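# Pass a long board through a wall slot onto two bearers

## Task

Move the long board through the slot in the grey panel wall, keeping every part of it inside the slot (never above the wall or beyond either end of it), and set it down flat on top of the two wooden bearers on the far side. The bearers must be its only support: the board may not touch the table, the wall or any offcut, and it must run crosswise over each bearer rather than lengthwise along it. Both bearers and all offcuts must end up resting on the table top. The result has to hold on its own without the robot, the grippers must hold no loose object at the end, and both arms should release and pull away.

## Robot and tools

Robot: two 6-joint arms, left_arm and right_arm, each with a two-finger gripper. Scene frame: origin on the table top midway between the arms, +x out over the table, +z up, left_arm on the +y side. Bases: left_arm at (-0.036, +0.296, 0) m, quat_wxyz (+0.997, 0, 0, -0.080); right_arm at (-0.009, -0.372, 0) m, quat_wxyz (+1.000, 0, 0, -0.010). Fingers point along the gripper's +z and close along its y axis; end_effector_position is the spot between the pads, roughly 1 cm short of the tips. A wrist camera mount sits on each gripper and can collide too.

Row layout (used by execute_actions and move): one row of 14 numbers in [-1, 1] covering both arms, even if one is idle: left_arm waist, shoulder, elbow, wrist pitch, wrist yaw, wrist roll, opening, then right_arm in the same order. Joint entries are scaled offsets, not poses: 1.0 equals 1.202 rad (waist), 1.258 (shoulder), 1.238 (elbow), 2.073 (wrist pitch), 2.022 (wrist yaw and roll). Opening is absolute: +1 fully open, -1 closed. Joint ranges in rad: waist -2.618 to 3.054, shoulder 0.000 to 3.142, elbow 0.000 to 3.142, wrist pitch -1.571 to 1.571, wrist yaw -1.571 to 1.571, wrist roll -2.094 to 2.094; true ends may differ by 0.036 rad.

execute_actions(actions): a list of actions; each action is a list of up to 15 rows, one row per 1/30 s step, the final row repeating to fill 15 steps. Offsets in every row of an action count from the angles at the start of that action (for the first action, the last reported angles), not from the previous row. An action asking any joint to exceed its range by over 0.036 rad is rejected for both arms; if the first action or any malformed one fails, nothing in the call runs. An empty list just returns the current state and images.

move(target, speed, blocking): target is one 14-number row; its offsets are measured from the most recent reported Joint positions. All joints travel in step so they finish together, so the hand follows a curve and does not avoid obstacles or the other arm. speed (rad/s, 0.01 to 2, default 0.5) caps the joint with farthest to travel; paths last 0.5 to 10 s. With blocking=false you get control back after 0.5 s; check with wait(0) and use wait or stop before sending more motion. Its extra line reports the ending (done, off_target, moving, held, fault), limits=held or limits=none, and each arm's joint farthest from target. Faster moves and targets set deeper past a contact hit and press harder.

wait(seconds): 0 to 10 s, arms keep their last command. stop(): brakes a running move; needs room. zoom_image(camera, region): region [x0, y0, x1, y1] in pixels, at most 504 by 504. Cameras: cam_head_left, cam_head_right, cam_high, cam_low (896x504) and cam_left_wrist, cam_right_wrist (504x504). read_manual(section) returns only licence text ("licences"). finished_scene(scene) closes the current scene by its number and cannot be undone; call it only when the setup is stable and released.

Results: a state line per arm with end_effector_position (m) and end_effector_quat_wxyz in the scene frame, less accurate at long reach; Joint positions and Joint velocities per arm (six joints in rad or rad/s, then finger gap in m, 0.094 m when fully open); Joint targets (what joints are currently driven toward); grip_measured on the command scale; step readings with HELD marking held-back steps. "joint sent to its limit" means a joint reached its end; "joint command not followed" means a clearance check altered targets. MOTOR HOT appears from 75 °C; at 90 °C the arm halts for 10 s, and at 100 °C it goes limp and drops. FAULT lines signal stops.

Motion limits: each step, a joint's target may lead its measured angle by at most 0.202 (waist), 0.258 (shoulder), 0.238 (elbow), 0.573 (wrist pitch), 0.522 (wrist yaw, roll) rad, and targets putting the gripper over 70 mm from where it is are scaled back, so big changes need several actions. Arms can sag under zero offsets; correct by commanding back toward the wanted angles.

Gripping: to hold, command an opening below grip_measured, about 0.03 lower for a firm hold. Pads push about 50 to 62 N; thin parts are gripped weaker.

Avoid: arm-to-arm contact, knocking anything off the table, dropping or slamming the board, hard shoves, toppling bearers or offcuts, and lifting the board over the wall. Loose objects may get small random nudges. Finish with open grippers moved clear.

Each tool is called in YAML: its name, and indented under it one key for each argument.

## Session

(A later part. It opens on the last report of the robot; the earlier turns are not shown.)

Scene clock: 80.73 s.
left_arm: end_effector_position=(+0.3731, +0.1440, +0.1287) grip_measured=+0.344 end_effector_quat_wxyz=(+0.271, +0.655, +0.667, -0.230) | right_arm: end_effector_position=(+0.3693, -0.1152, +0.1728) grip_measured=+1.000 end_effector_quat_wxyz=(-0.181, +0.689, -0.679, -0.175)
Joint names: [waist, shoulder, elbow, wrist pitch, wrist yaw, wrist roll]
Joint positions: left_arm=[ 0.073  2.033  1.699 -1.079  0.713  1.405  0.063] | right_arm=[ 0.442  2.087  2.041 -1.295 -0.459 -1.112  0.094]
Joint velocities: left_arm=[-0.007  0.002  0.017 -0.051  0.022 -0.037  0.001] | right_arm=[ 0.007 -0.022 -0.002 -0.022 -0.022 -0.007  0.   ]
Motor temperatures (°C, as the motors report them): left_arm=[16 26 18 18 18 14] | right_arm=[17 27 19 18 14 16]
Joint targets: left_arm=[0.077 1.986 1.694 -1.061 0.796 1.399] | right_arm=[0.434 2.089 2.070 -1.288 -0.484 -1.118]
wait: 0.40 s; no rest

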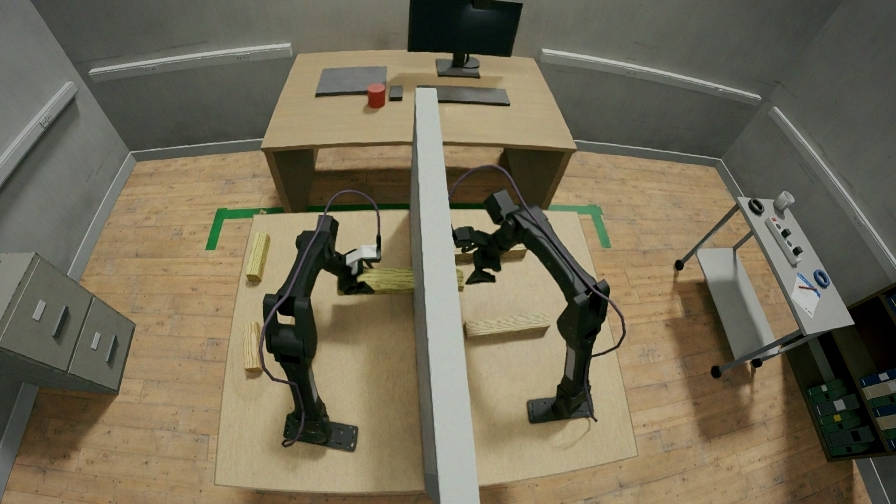

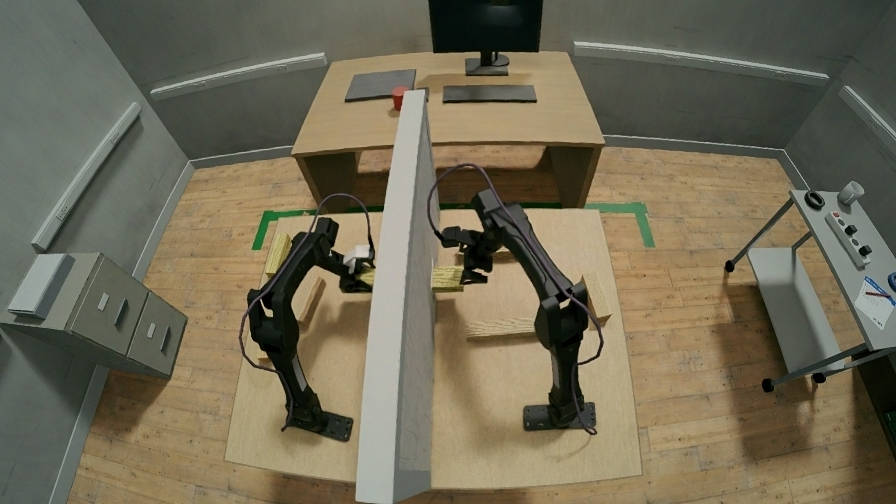

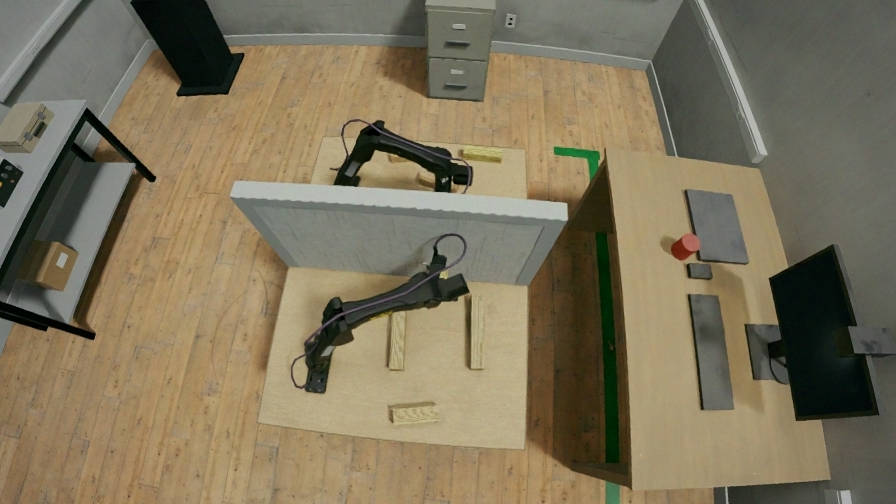

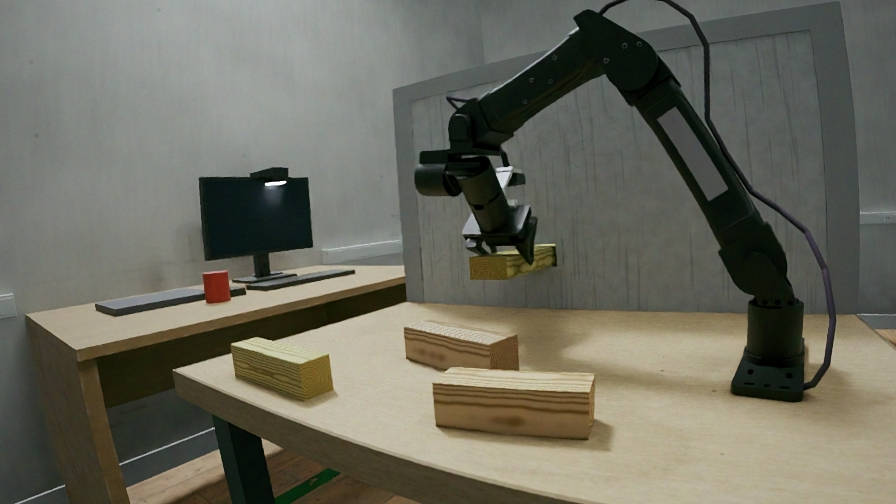

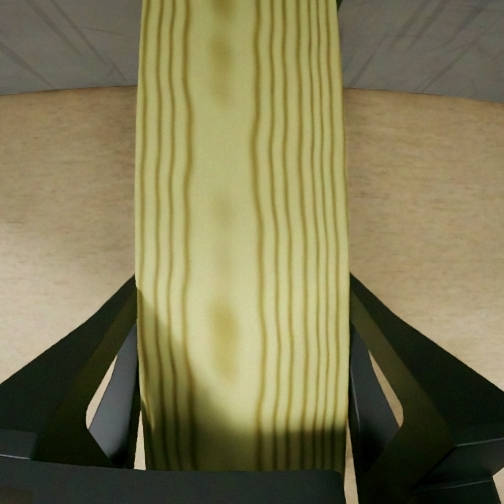

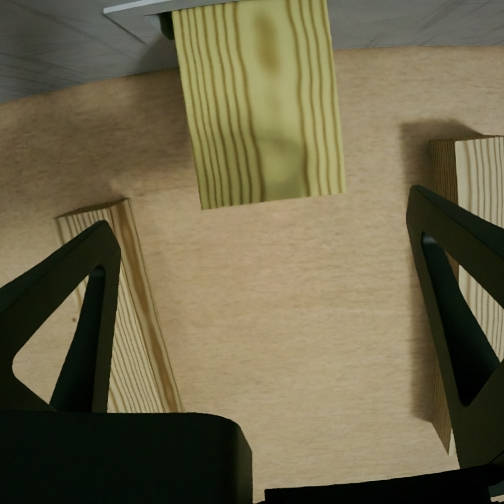

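execute_actions:
  actions:
    - [[-0.01497,-0.03498,0.00242,0.01251,0.04065,-0.00800,0.12,-0.0067,0.0016,0.0234,0.0034,-0.0124,-0.0030,1.0],[-0.02134,-0.03498,0.00242,0.01694,0.04019,-0.01385,0.12,-0.0067,0.0016,0.0234,0.0034,-0.0124,-0.0030,1.0],[-0.02837,-0.03498,0.00242,0.02183,0.03960,-0.02027,0.12,-0.0067,0.0016,0.0234,0.0034,-0.0124,-0.0030,1.0],[-0.03581,-0.03498,0.00242,0.02699,0.03891,-0.02707,0.12,-0.0067,0.0016,0.0234,0.0034,-0.0124,-0.0030,1.0],[-0.04338,-0.03498,0.00242,0.03227,0.03814,-0.03402,0.12,-0.0067,0.0016,0.0234,0.0034,-0.0124,-0.0030,1.0],[-0.05083,-0.03498,0.00242,0.03750,0.03734,-0.04090,0.12,-0.0067,0.0016,0.0234,0.0034,-0.0124,-0.0030,1.0],[-0.05786,-0.03498,0.00242,0.04251,0.03651,-0.04750,0.12,-0.0067,0.0016,0.0234,0.0034,-0.0124,-0.0030,1.0],[-0.06423,-0.03498,0.00242,0.04715,0.03570,-0.05361,0.12,-0.0067,0.0016,0.0234,0.0034,-0.0124,-0.0030,1.0],[-0.06964,-0.03498,0.00242,0.05123,0.03494,-0.05899,0.12,-0.0067,0.0016,0.0234,0.0034,-0.0124,-0.0030,1.0],[-0.07385,-0.03498,0.00242,0.05486,0.03425,-0.06377,0.12,-0.0067,0.0016,0.0234,0.0034,-0.0124,-0.0030,1.0],[-0.07657,-0.03498,0.00242,0.05788,0.03366,-0.06774,0.12,-0.0067,0.0016,0.0234,0.0034,-0.0124,-0.0030,1.0],[-0.07753,-0.03498,0.00242,0.05974,0.03320,-0.07019,0.12,-0.0067,0.0016,0.0234,0.0034,-0.0124,-0.0030,1.0],[-0.07753,-0.03498,0.00242,0.06067,0.03290,-0.07141,0.12,-0.0067,0.0016,0.0234,0.0034,-0.0124,-0.0030,1.0],[-0.07753,-0.03498,0.00242,0.05974,0.03280,-0.07019,0.12,-0.0067,0.0016,0.0234,0.0034,-0.0124,-0.0030,1.0],[-0.07753,-0.03498,0.00242,0.05510,0.03280,-0.06408,0.12,-0.0067,0.0016,0.0234,0.0034,-0.0124,-0.0030,1.0]]

wait:
  seconds: 0.4

zoom_image:
  camera: "cam_low"
  region: [530, 236, 566, 272]

Scene clock: 82.53 s.
left_arm: end_effector_position=(+0.3735, +0.1033, +0.1310) grip_measured=+0.344 end_effector_quat_wxyz=(+0.276, +0.657, +0.662, -0.232) | right_arm: end_effector_position=(+0.3693, -0.1152, +0.1728) grip_measured=+1.000 end_effector_quat_wxyz=(-0.181, +0.689, -0.679, -0.175)
Joint names: [waist, shoulder, elbow, wrist pitch, wrist yaw, wrist roll]
Joint positions: left_arm=[-0.024  2.033  1.699 -0.995  0.703  1.291  0.063] | right_arm=[ 0.442  2.087  2.041 -1.295 -0.459 -1.112  0.094]
Joint velocities: left_arm=[ 0.007 -0.017  0.002  0.037  0.022 -0.037  0.001] | right_arm=[ 0.022  0.002 -0.012 -0.066 -0.051 -0.007  0.   ]
Motor temperatures (°C, as the motors report them): left_arm=[16 26 18 18 18 14] | right_arm=[17 27 19 18 14 16]
Joint targets: left_arm=[-0.020 1.989 1.702 -0.965 0.779 1.276] | right_arm=[0.434 2.089 2.070 -1.288 -0.484 -1.118]
Step readings (joint positions):
0: left_arm=[0.073 2.033 1.699 -1.079 0.713 1.405] | right_arm=[0.442 2.087 2.041 -1.295 -0.459 -1.112]
1: left_arm=[0.072 2.033 1.699 -1.078 0.712 1.403] | right_arm=[0.442 2.087 2.041 -1.295 -0.459 -1.112]
2: left_arm=[0.070 2.033 1.699 -1.077 0.711 1.400] | right_arm=[0.442 2.087 2.041 -1.295 -0.459 -1.112]
4: left_arm=[0.061 2.033 1.699 -1.070 0.708 1.389] | right_arm=[0.442 2.087 2.041 -1.295 -0.459 -1.112]
8: left_arm=[0.024 2.033 1.699 -1.039 0.704 1.348] | right_arm=[0.442 2.087 2.041 -1.295 -0.459 -1.112]
15: Joint positions above

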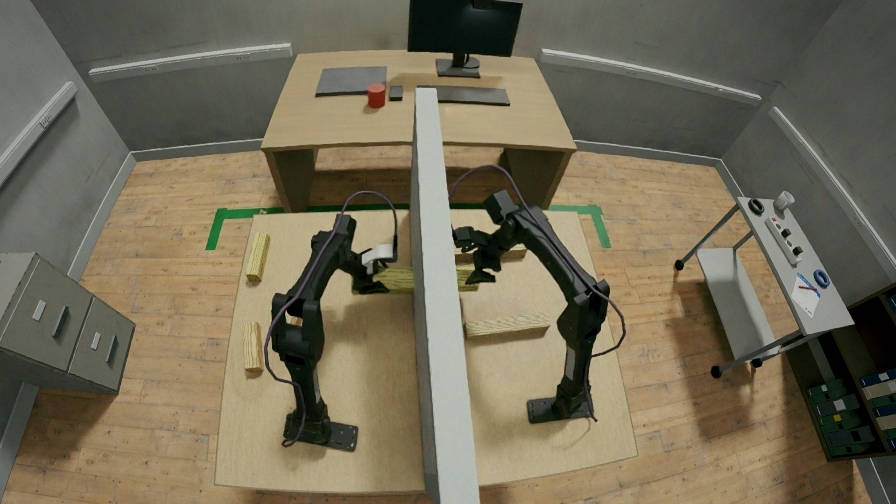

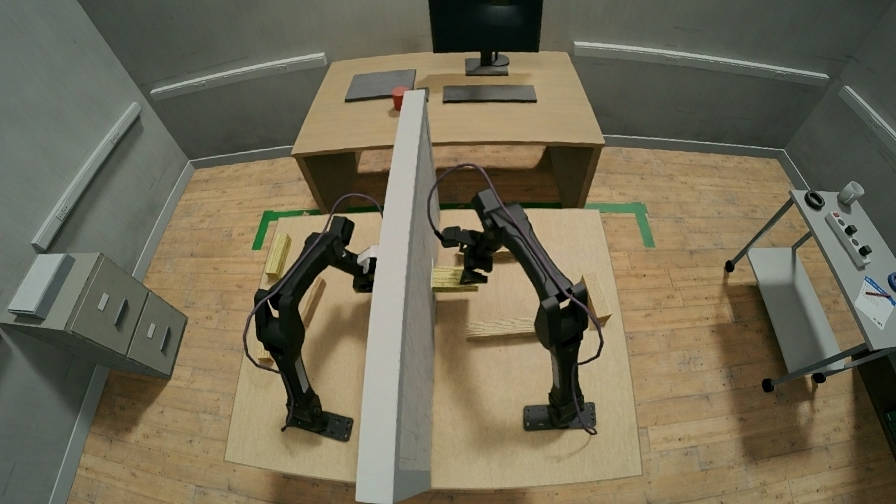

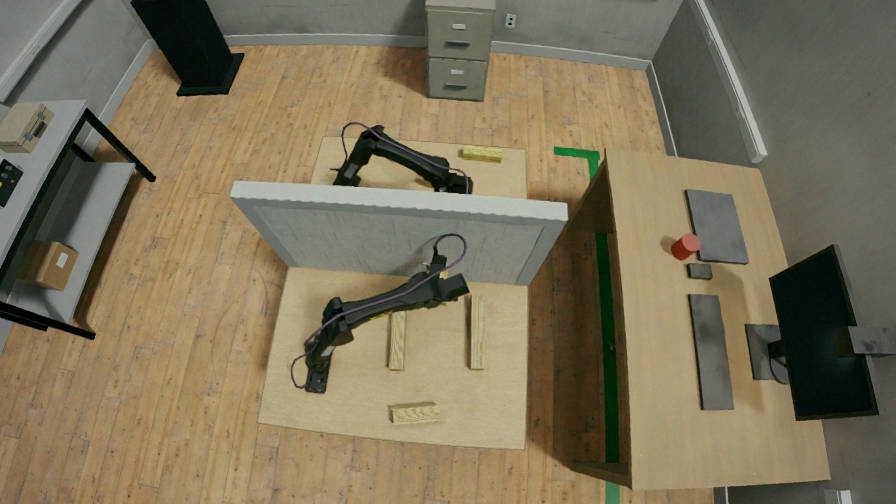

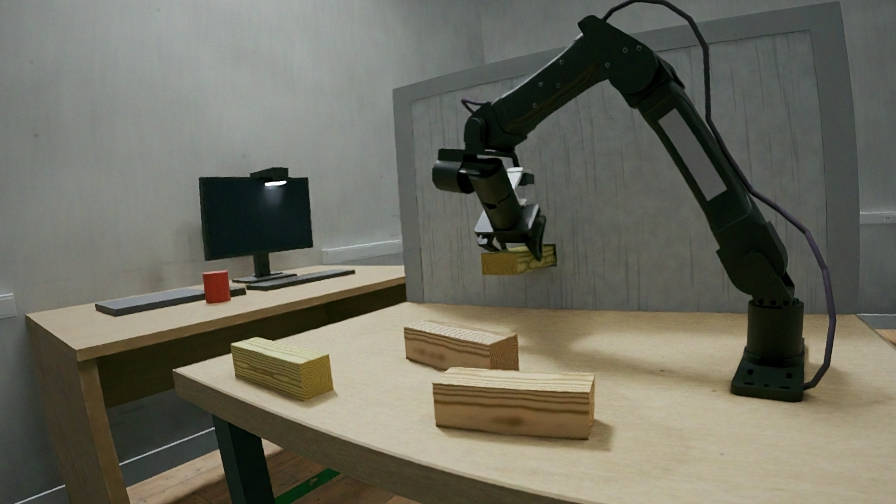

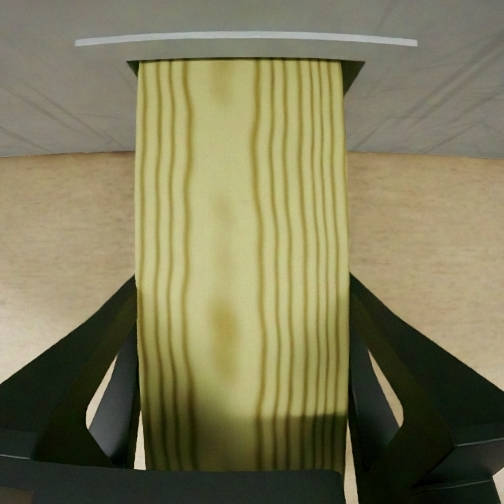

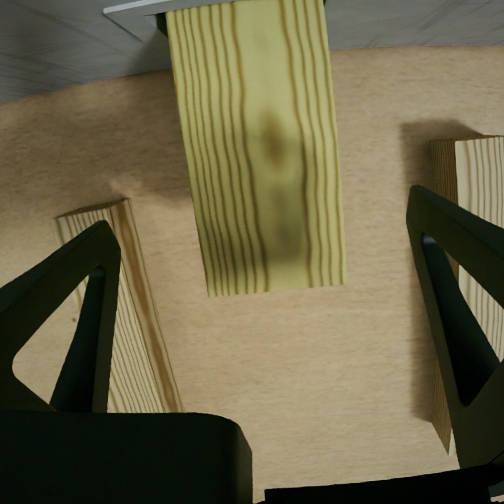

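Scene clock: 82.93 s.
left_arm: end_effector_position=(+0.3742, +0.1037, +0.1307) grip_measured=+0.344 end_effector_quat_wxyz=(+0.275, +0.655, +0.665, -0.231) | right_arm: end_effector_position=(+0.3693, -0.1152, +0.1728) grip_measured=+1.000 end_effector_quat_wxyz=(-0.181, +0.689, -0.679, -0.175)
Joint names: [waist, shoulder, elbow, wrist pitch, wrist yaw, wrist roll]
Joint positions: left_arm=[-0.024  2.033  1.699 -0.993  0.7    1.283  0.063] | right_arm=[ 0.442  2.087  2.041 -1.295 -0.459 -1.112  0.094]
Joint velocities: left_arm=[-0.007 -0.017 -0.007 -0.037 -0.051  0.022 -0.001] | right_arm=[ 0.017  0.002  0.007 -0.007 -0.037 -0.081  0.   ]
Motor temperatures (°C, as the motors report them): left_arm=[16 26 18 18 18 14] | right_arm=[17 27 19 18 14 16]
Joint targets: left_arm=[-0.020 1.989 1.702 -0.965 0.779 1.276] | right_arm=[0.434 2.089 2.070 -1.288 -0.484 -1.118]
wait: 0.40 s; at rest by 0.37 s

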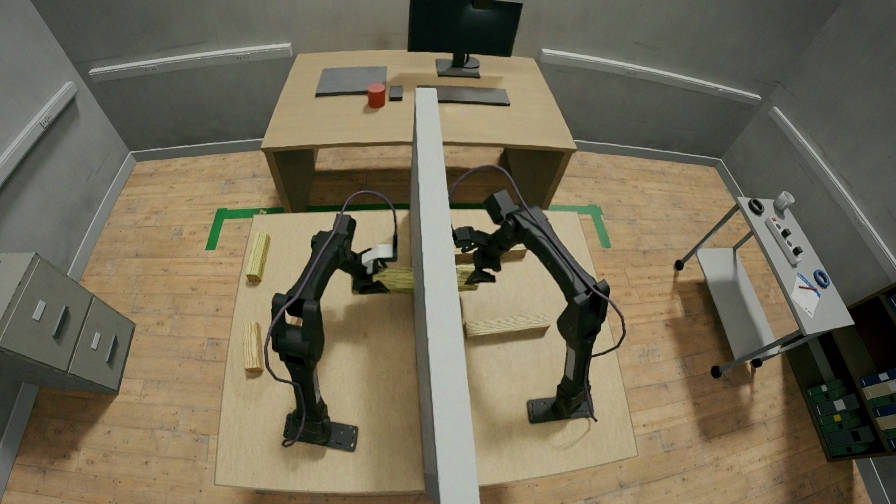

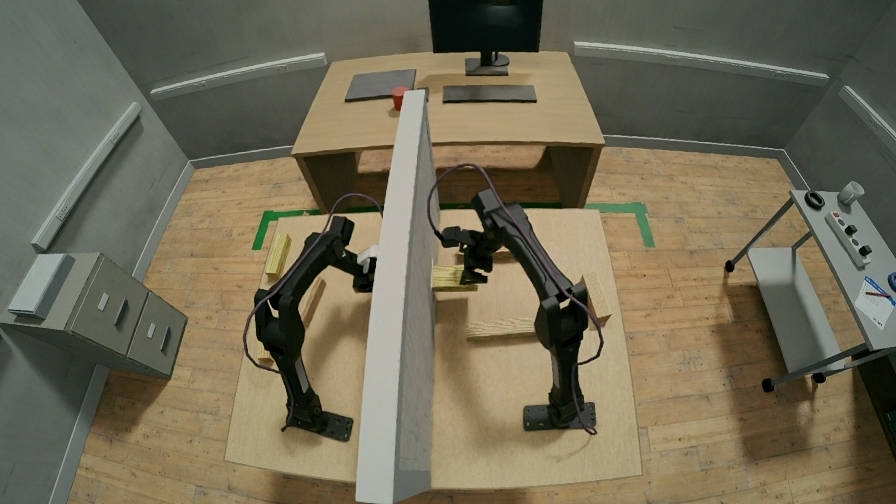

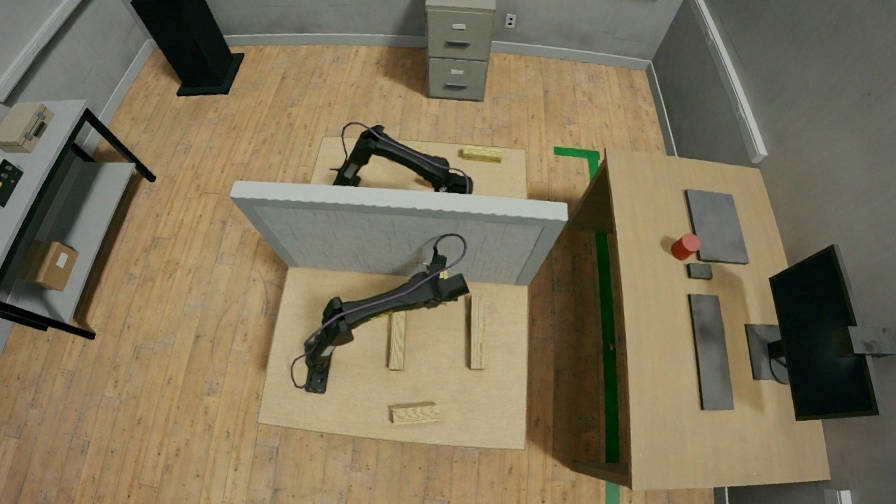

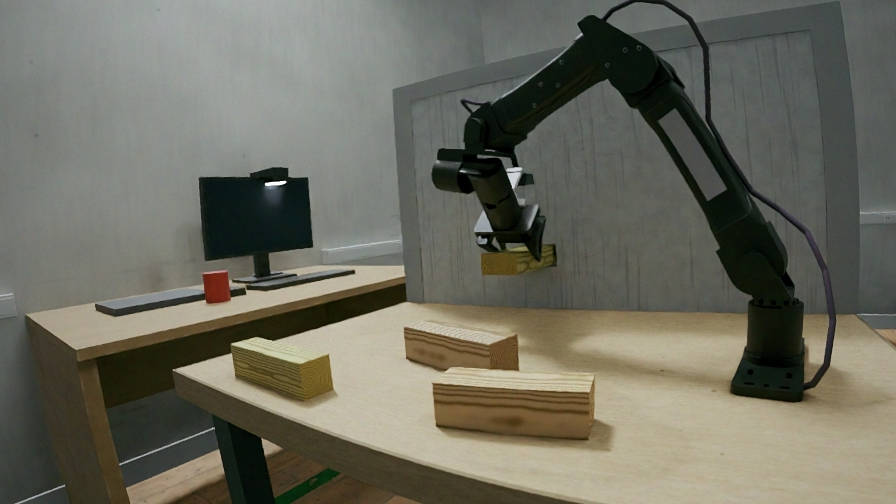

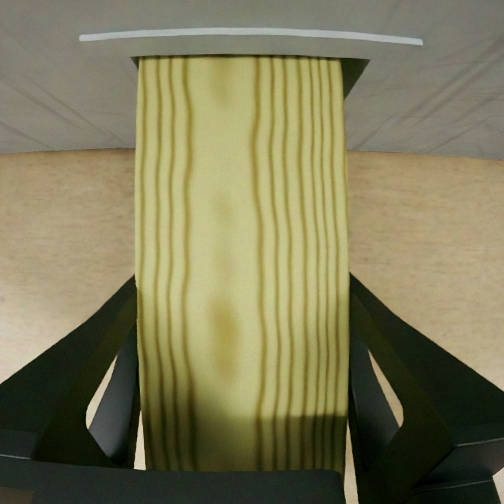

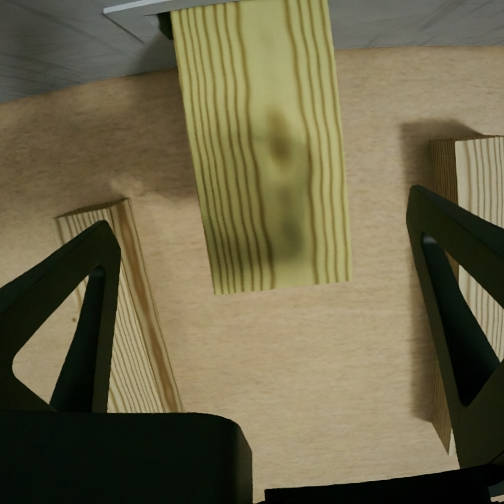

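Region (530, 236, 566, 272) of cam_low's 896x504 image, scaled by 14.000, with more detail than that image has.

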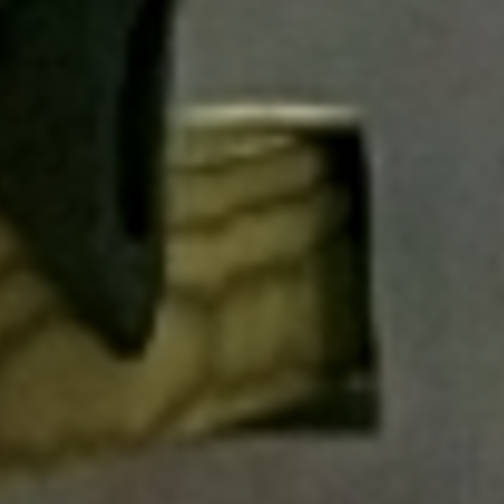

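execute_actions:
  actions:
    - [[0.00333,-0.03498,0.00242,0.01351,0.03907,-0.00346,0.12,-0.00846,-0.00592,0.00824,0.01938,-0.02047,0.00542,1.0],[0.00333,-0.03498,0.00242,0.01351,0.03907,-0.00346,0.12,-0.00933,-0.01408,-0.01170,0.03627,-0.02987,0.00826,1.0],[0.00333,-0.03498,0.00242,0.01351,0.03907,-0.00346,0.12,-0.01028,-0.02278,-0.03716,0.05486,-0.04022,0.01139,1.0],[0.00333,-0.03498,0.00242,0.01351,0.03907,-0.00346,0.12,-0.01129,-0.02478,-0.05435,0.07451,-0.05115,0.01470,1.0],[0.00333,-0.03498,0.00242,0.01351,0.03907,-0.00346,0.12,-0.01232,-0.02712,-0.07454,0.09461,-0.06235,0.01809,1.0],[0.00333,-0.03498,0.00242,0.01351,0.03907,-0.00346,0.12,-0.01333,-0.02972,-0.09686,0.11451,-0.07342,0.02144,1.0],[0.00333,-0.03498,0.00242,0.01351,0.03907,-0.00346,0.12,-0.01429,-0.03246,-0.12047,0.13359,-0.08404,0.02465,1.0],[0.00333,-0.03498,0.00242,0.01351,0.03907,-0.00346,0.12,-0.01515,-0.03525,-0.14452,0.15124,-0.09387,0.02763,1.0],[0.00333,-0.03498,0.00242,0.01351,0.03907,-0.00346,0.12,-0.01589,-0.03799,-0.16813,0.16680,-0.10253,0.03025,1.0],[0.00333,-0.03498,0.00242,0.01351,0.03907,-0.00346,0.12,-0.01646,-0.04059,-0.19046,0.17974,-0.10973,0.03243,1.0],[0.00333,-0.03498,0.00242,0.01351,0.03907,-0.00346,0.12,-0.01683,-0.04293,-0.21064,0.18857,-0.11465,0.03391,1.0],[0.00333,-0.03498,0.00242,0.01351,0.03907,-0.00346,0.12,-0.01696,-0.04493,-0.22784,0.19387,-0.11760,0.03481,1.0],[0.00333,-0.03498,0.00242,0.01351,0.03907,-0.00346,0.12,-0.01696,-0.04648,-0.24118,0.19564,-0.11859,0.03511,1.0],[0.00333,-0.03498,0.00242,0.01351,0.03907,-0.00346,0.12,-0.01696,-0.04748,-0.24981,0.19210,-0.11662,0.03451,1.0],[0.00333,-0.03498,0.00242,0.01351,0.03907,-0.00346,0.12,-0.01696,-0.04784,-0.25288,0.18150,-0.11072,0.03272,1.0]]

wait:
  seconds: 0.4

Scene clock: 86.17 s.
left_arm: end_effector_position=(+0.3742, +0.1037, +0.1307) grip_measured=+0.344 end_effector_quat_wxyz=(+0.275, +0.655, +0.665, -0.231) | right_arm: end_effector_position=(+0.3710, -0.0904, +0.1348) grip_measured=+1.000 end_effector_quat_wxyz=(-0.240, +0.664, -0.664, -0.246)
Joint names: [waist, shoulder, elbow, wrist pitch, wrist yaw, wrist roll]
Joint positions: left_arm=[-0.024  2.033  1.699 -0.993  0.7    1.281  0.063] | right_arm=[ 0.43   2.054  1.755 -0.957 -0.638 -1.056  0.094]
Joint velocities: left_arm=[-0.007 -0.032 -0.007 -0.051  0.037 -0.037 -0.001] | right_arm=[-0.002 -0.007 -0.398  0.007 -0.11   0.037  0.   ]
Motor temperatures (°C, as the motors report them): left_arm=[16 26 18 19 18 14] | right_arm=[17 27 19 18 14 16]
Joint targets: left_arm=[-0.020 1.989 1.702 -0.965 0.779 1.275] | right_arm=[0.421 2.027 1.728 -0.919 -0.682 -1.045]
Step readings (joint positions):
0: left_arm=[-0.024 2.033 1.699 -0.993 0.700 1.282] | right_arm=[0.442 2.087 2.041 -1.295 -0.459 -1.112]
1: left_arm=[-0.024 2.033 1.699 -0.993 0.700 1.282] | right_arm=[0.442 2.087 2.041 -1.292 -0.461 -1.111]
2: left_arm=[-0.024 2.033 1.699 -0.993 0.700 1.282] | right_arm=[0.442 2.087 2.041 -1.283 -0.466 -1.109]
4: left_arm=[-0.024 2.033 1.699 -0.993 0.700 1.282] | right_arm=[0.441 2.080 2.021 -1.240 -0.488 -1.103]
8: left_arm=[-0.024 2.033 1.699 -0.993 0.700 1.281] | right_arm=[0.436 2.060 1.929 -1.118 -0.553 -1.084]
15: Joint positions above

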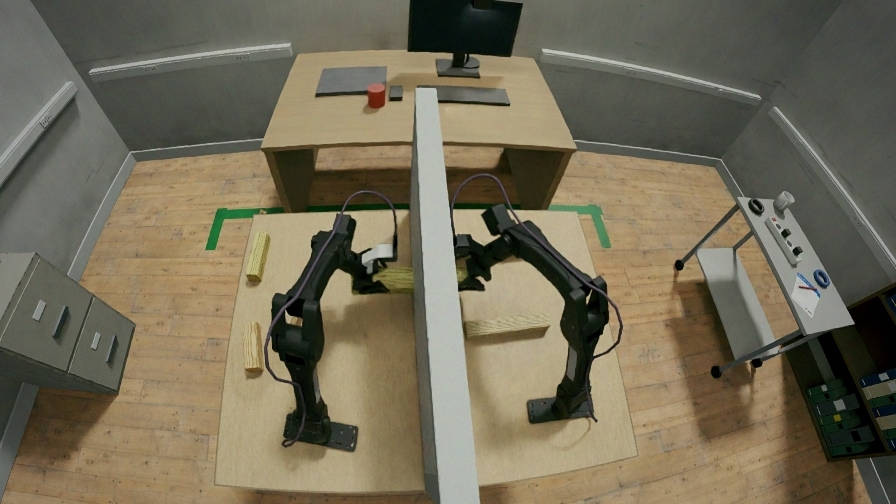

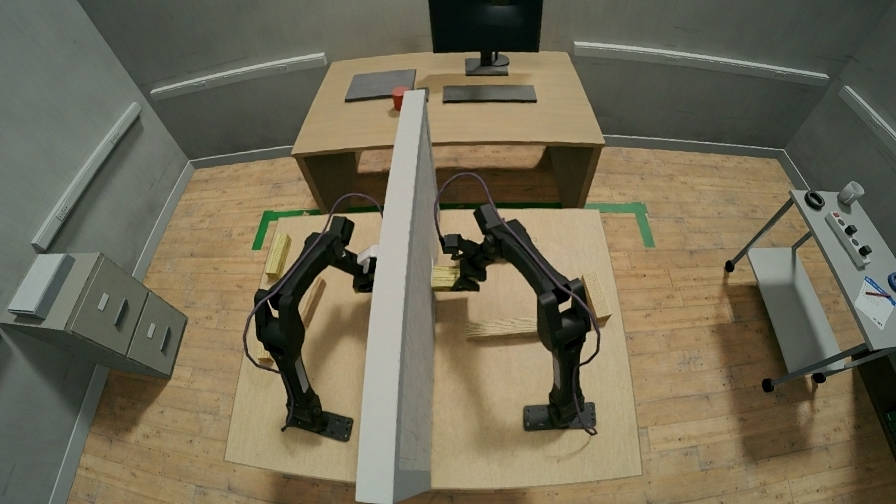

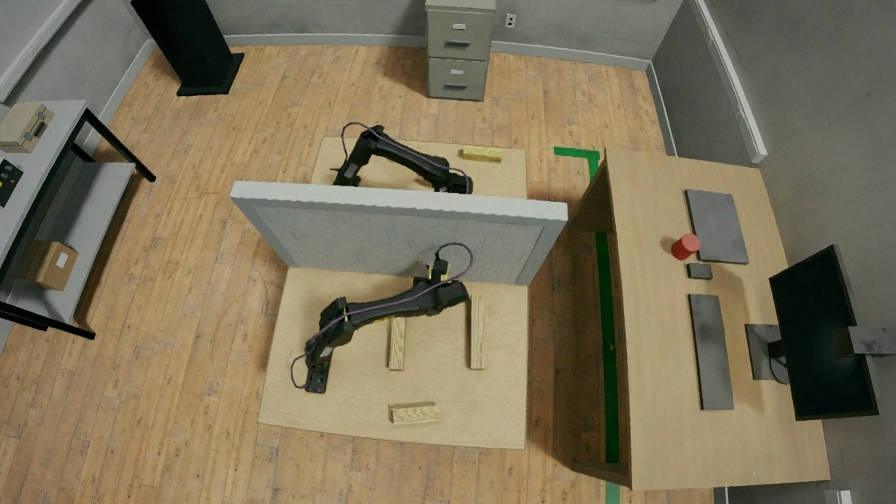

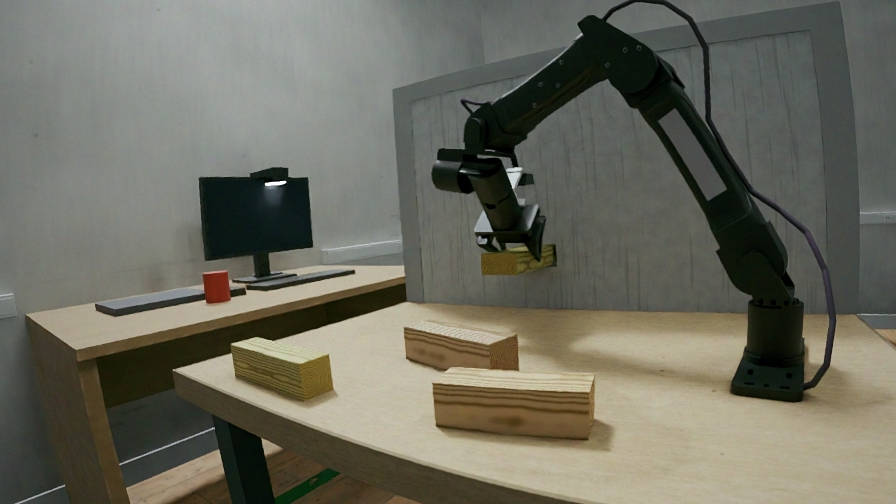

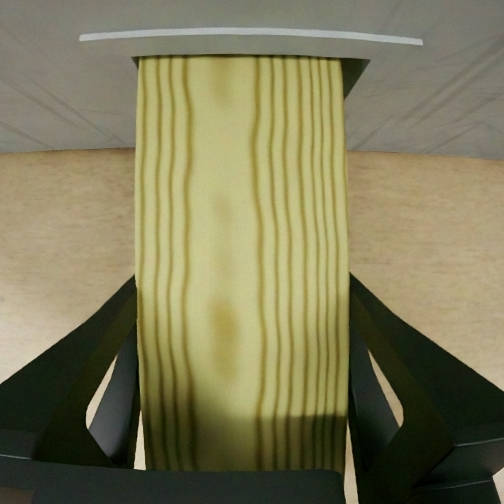

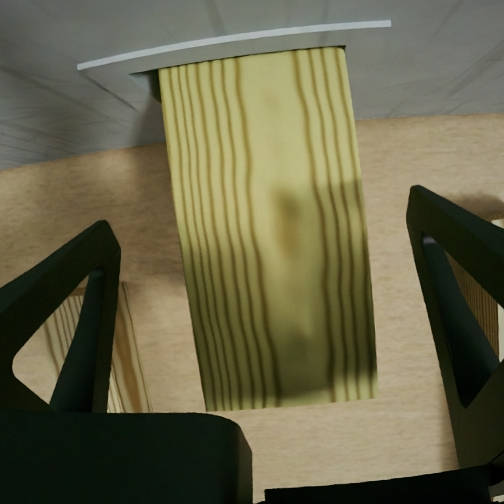

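Scene clock: 86.57 s.
left_arm: end_effector_position=(+0.3742, +0.1037, +0.1307) grip_measured=+0.344 end_effector_quat_wxyz=(+0.275, +0.655, +0.665, -0.231) | right_arm: end_effector_position=(+0.3712, -0.0877, +0.1350) grip_measured=+1.000 end_effector_quat_wxyz=(-0.248, +0.662, -0.661, -0.252)
Joint names: [waist, shoulder, elbow, wrist pitch, wrist yaw, wrist roll]
Joint positions: left_arm=[-0.024  2.033  1.699 -0.993  0.7    1.281  0.063] | right_arm=[ 0.43   2.049  1.738 -0.929 -0.655 -1.051  0.094]
Joint velocities: left_arm=[-0.007 -0.012 -0.012  0.007 -0.037 -0.051  0.001] | right_arm=[-0.007 -0.012  0.027 -0.007 -0.022 -0.022  0.   ]
Motor temperatures (°C, as the motors report them): left_arm=[16 26 18 19 18 14] | right_arm=[17 27 19 18 14 16]
Joint targets: left_arm=[-0.020 1.989 1.702 -0.965 0.779 1.275] | right_arm=[0.421 2.027 1.727 -0.919 -0.682 -1.045]
wait: 0.40 s; no rest

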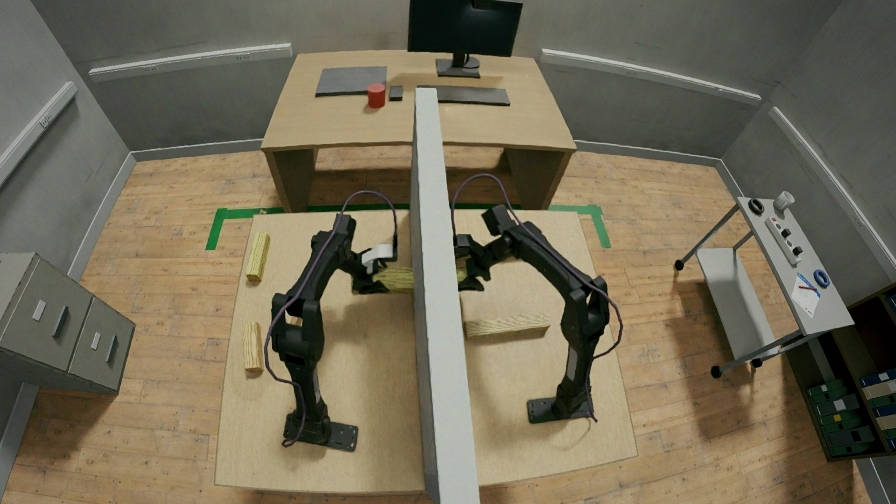

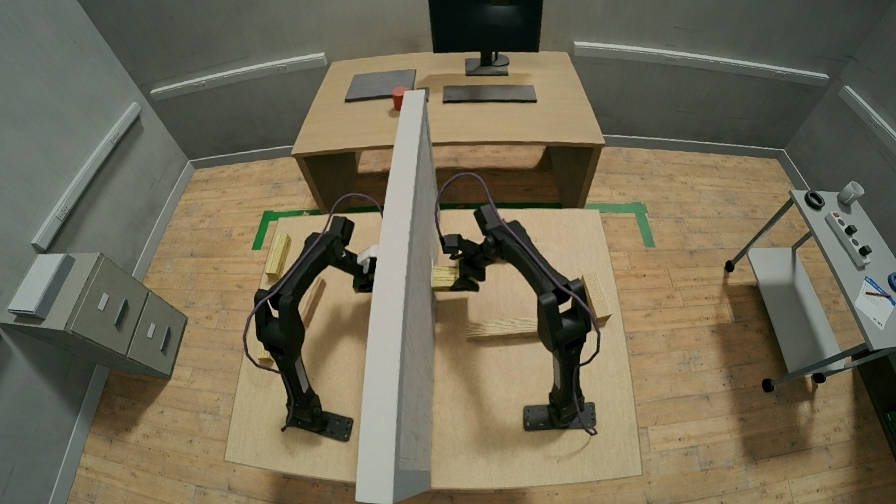

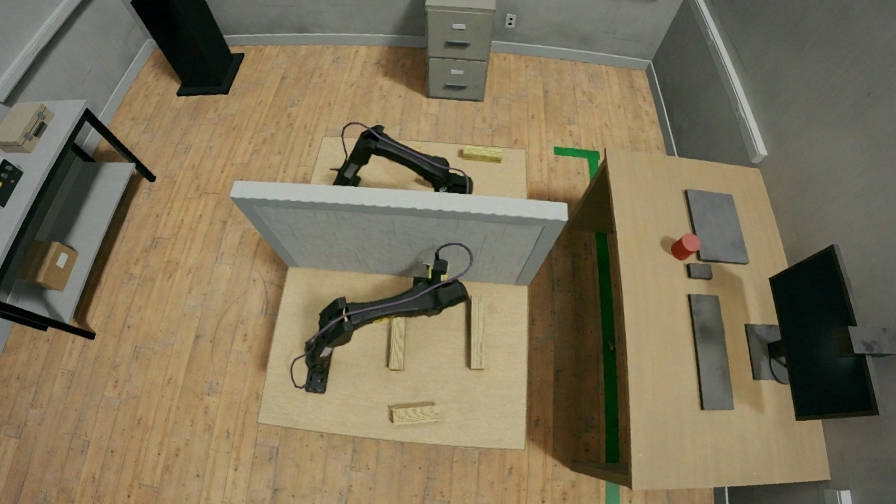

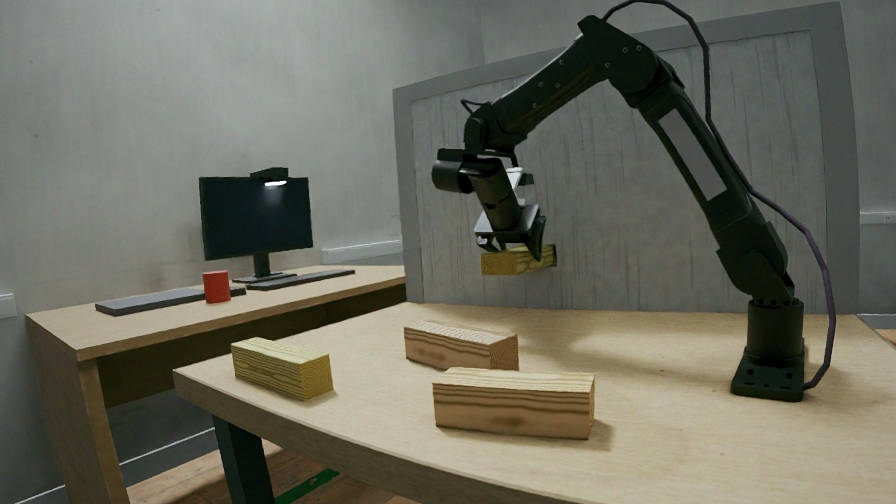

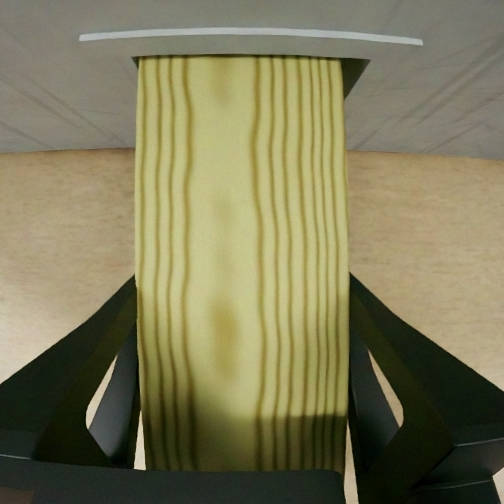

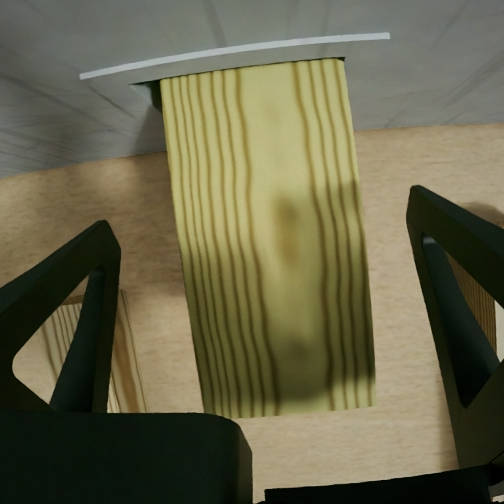

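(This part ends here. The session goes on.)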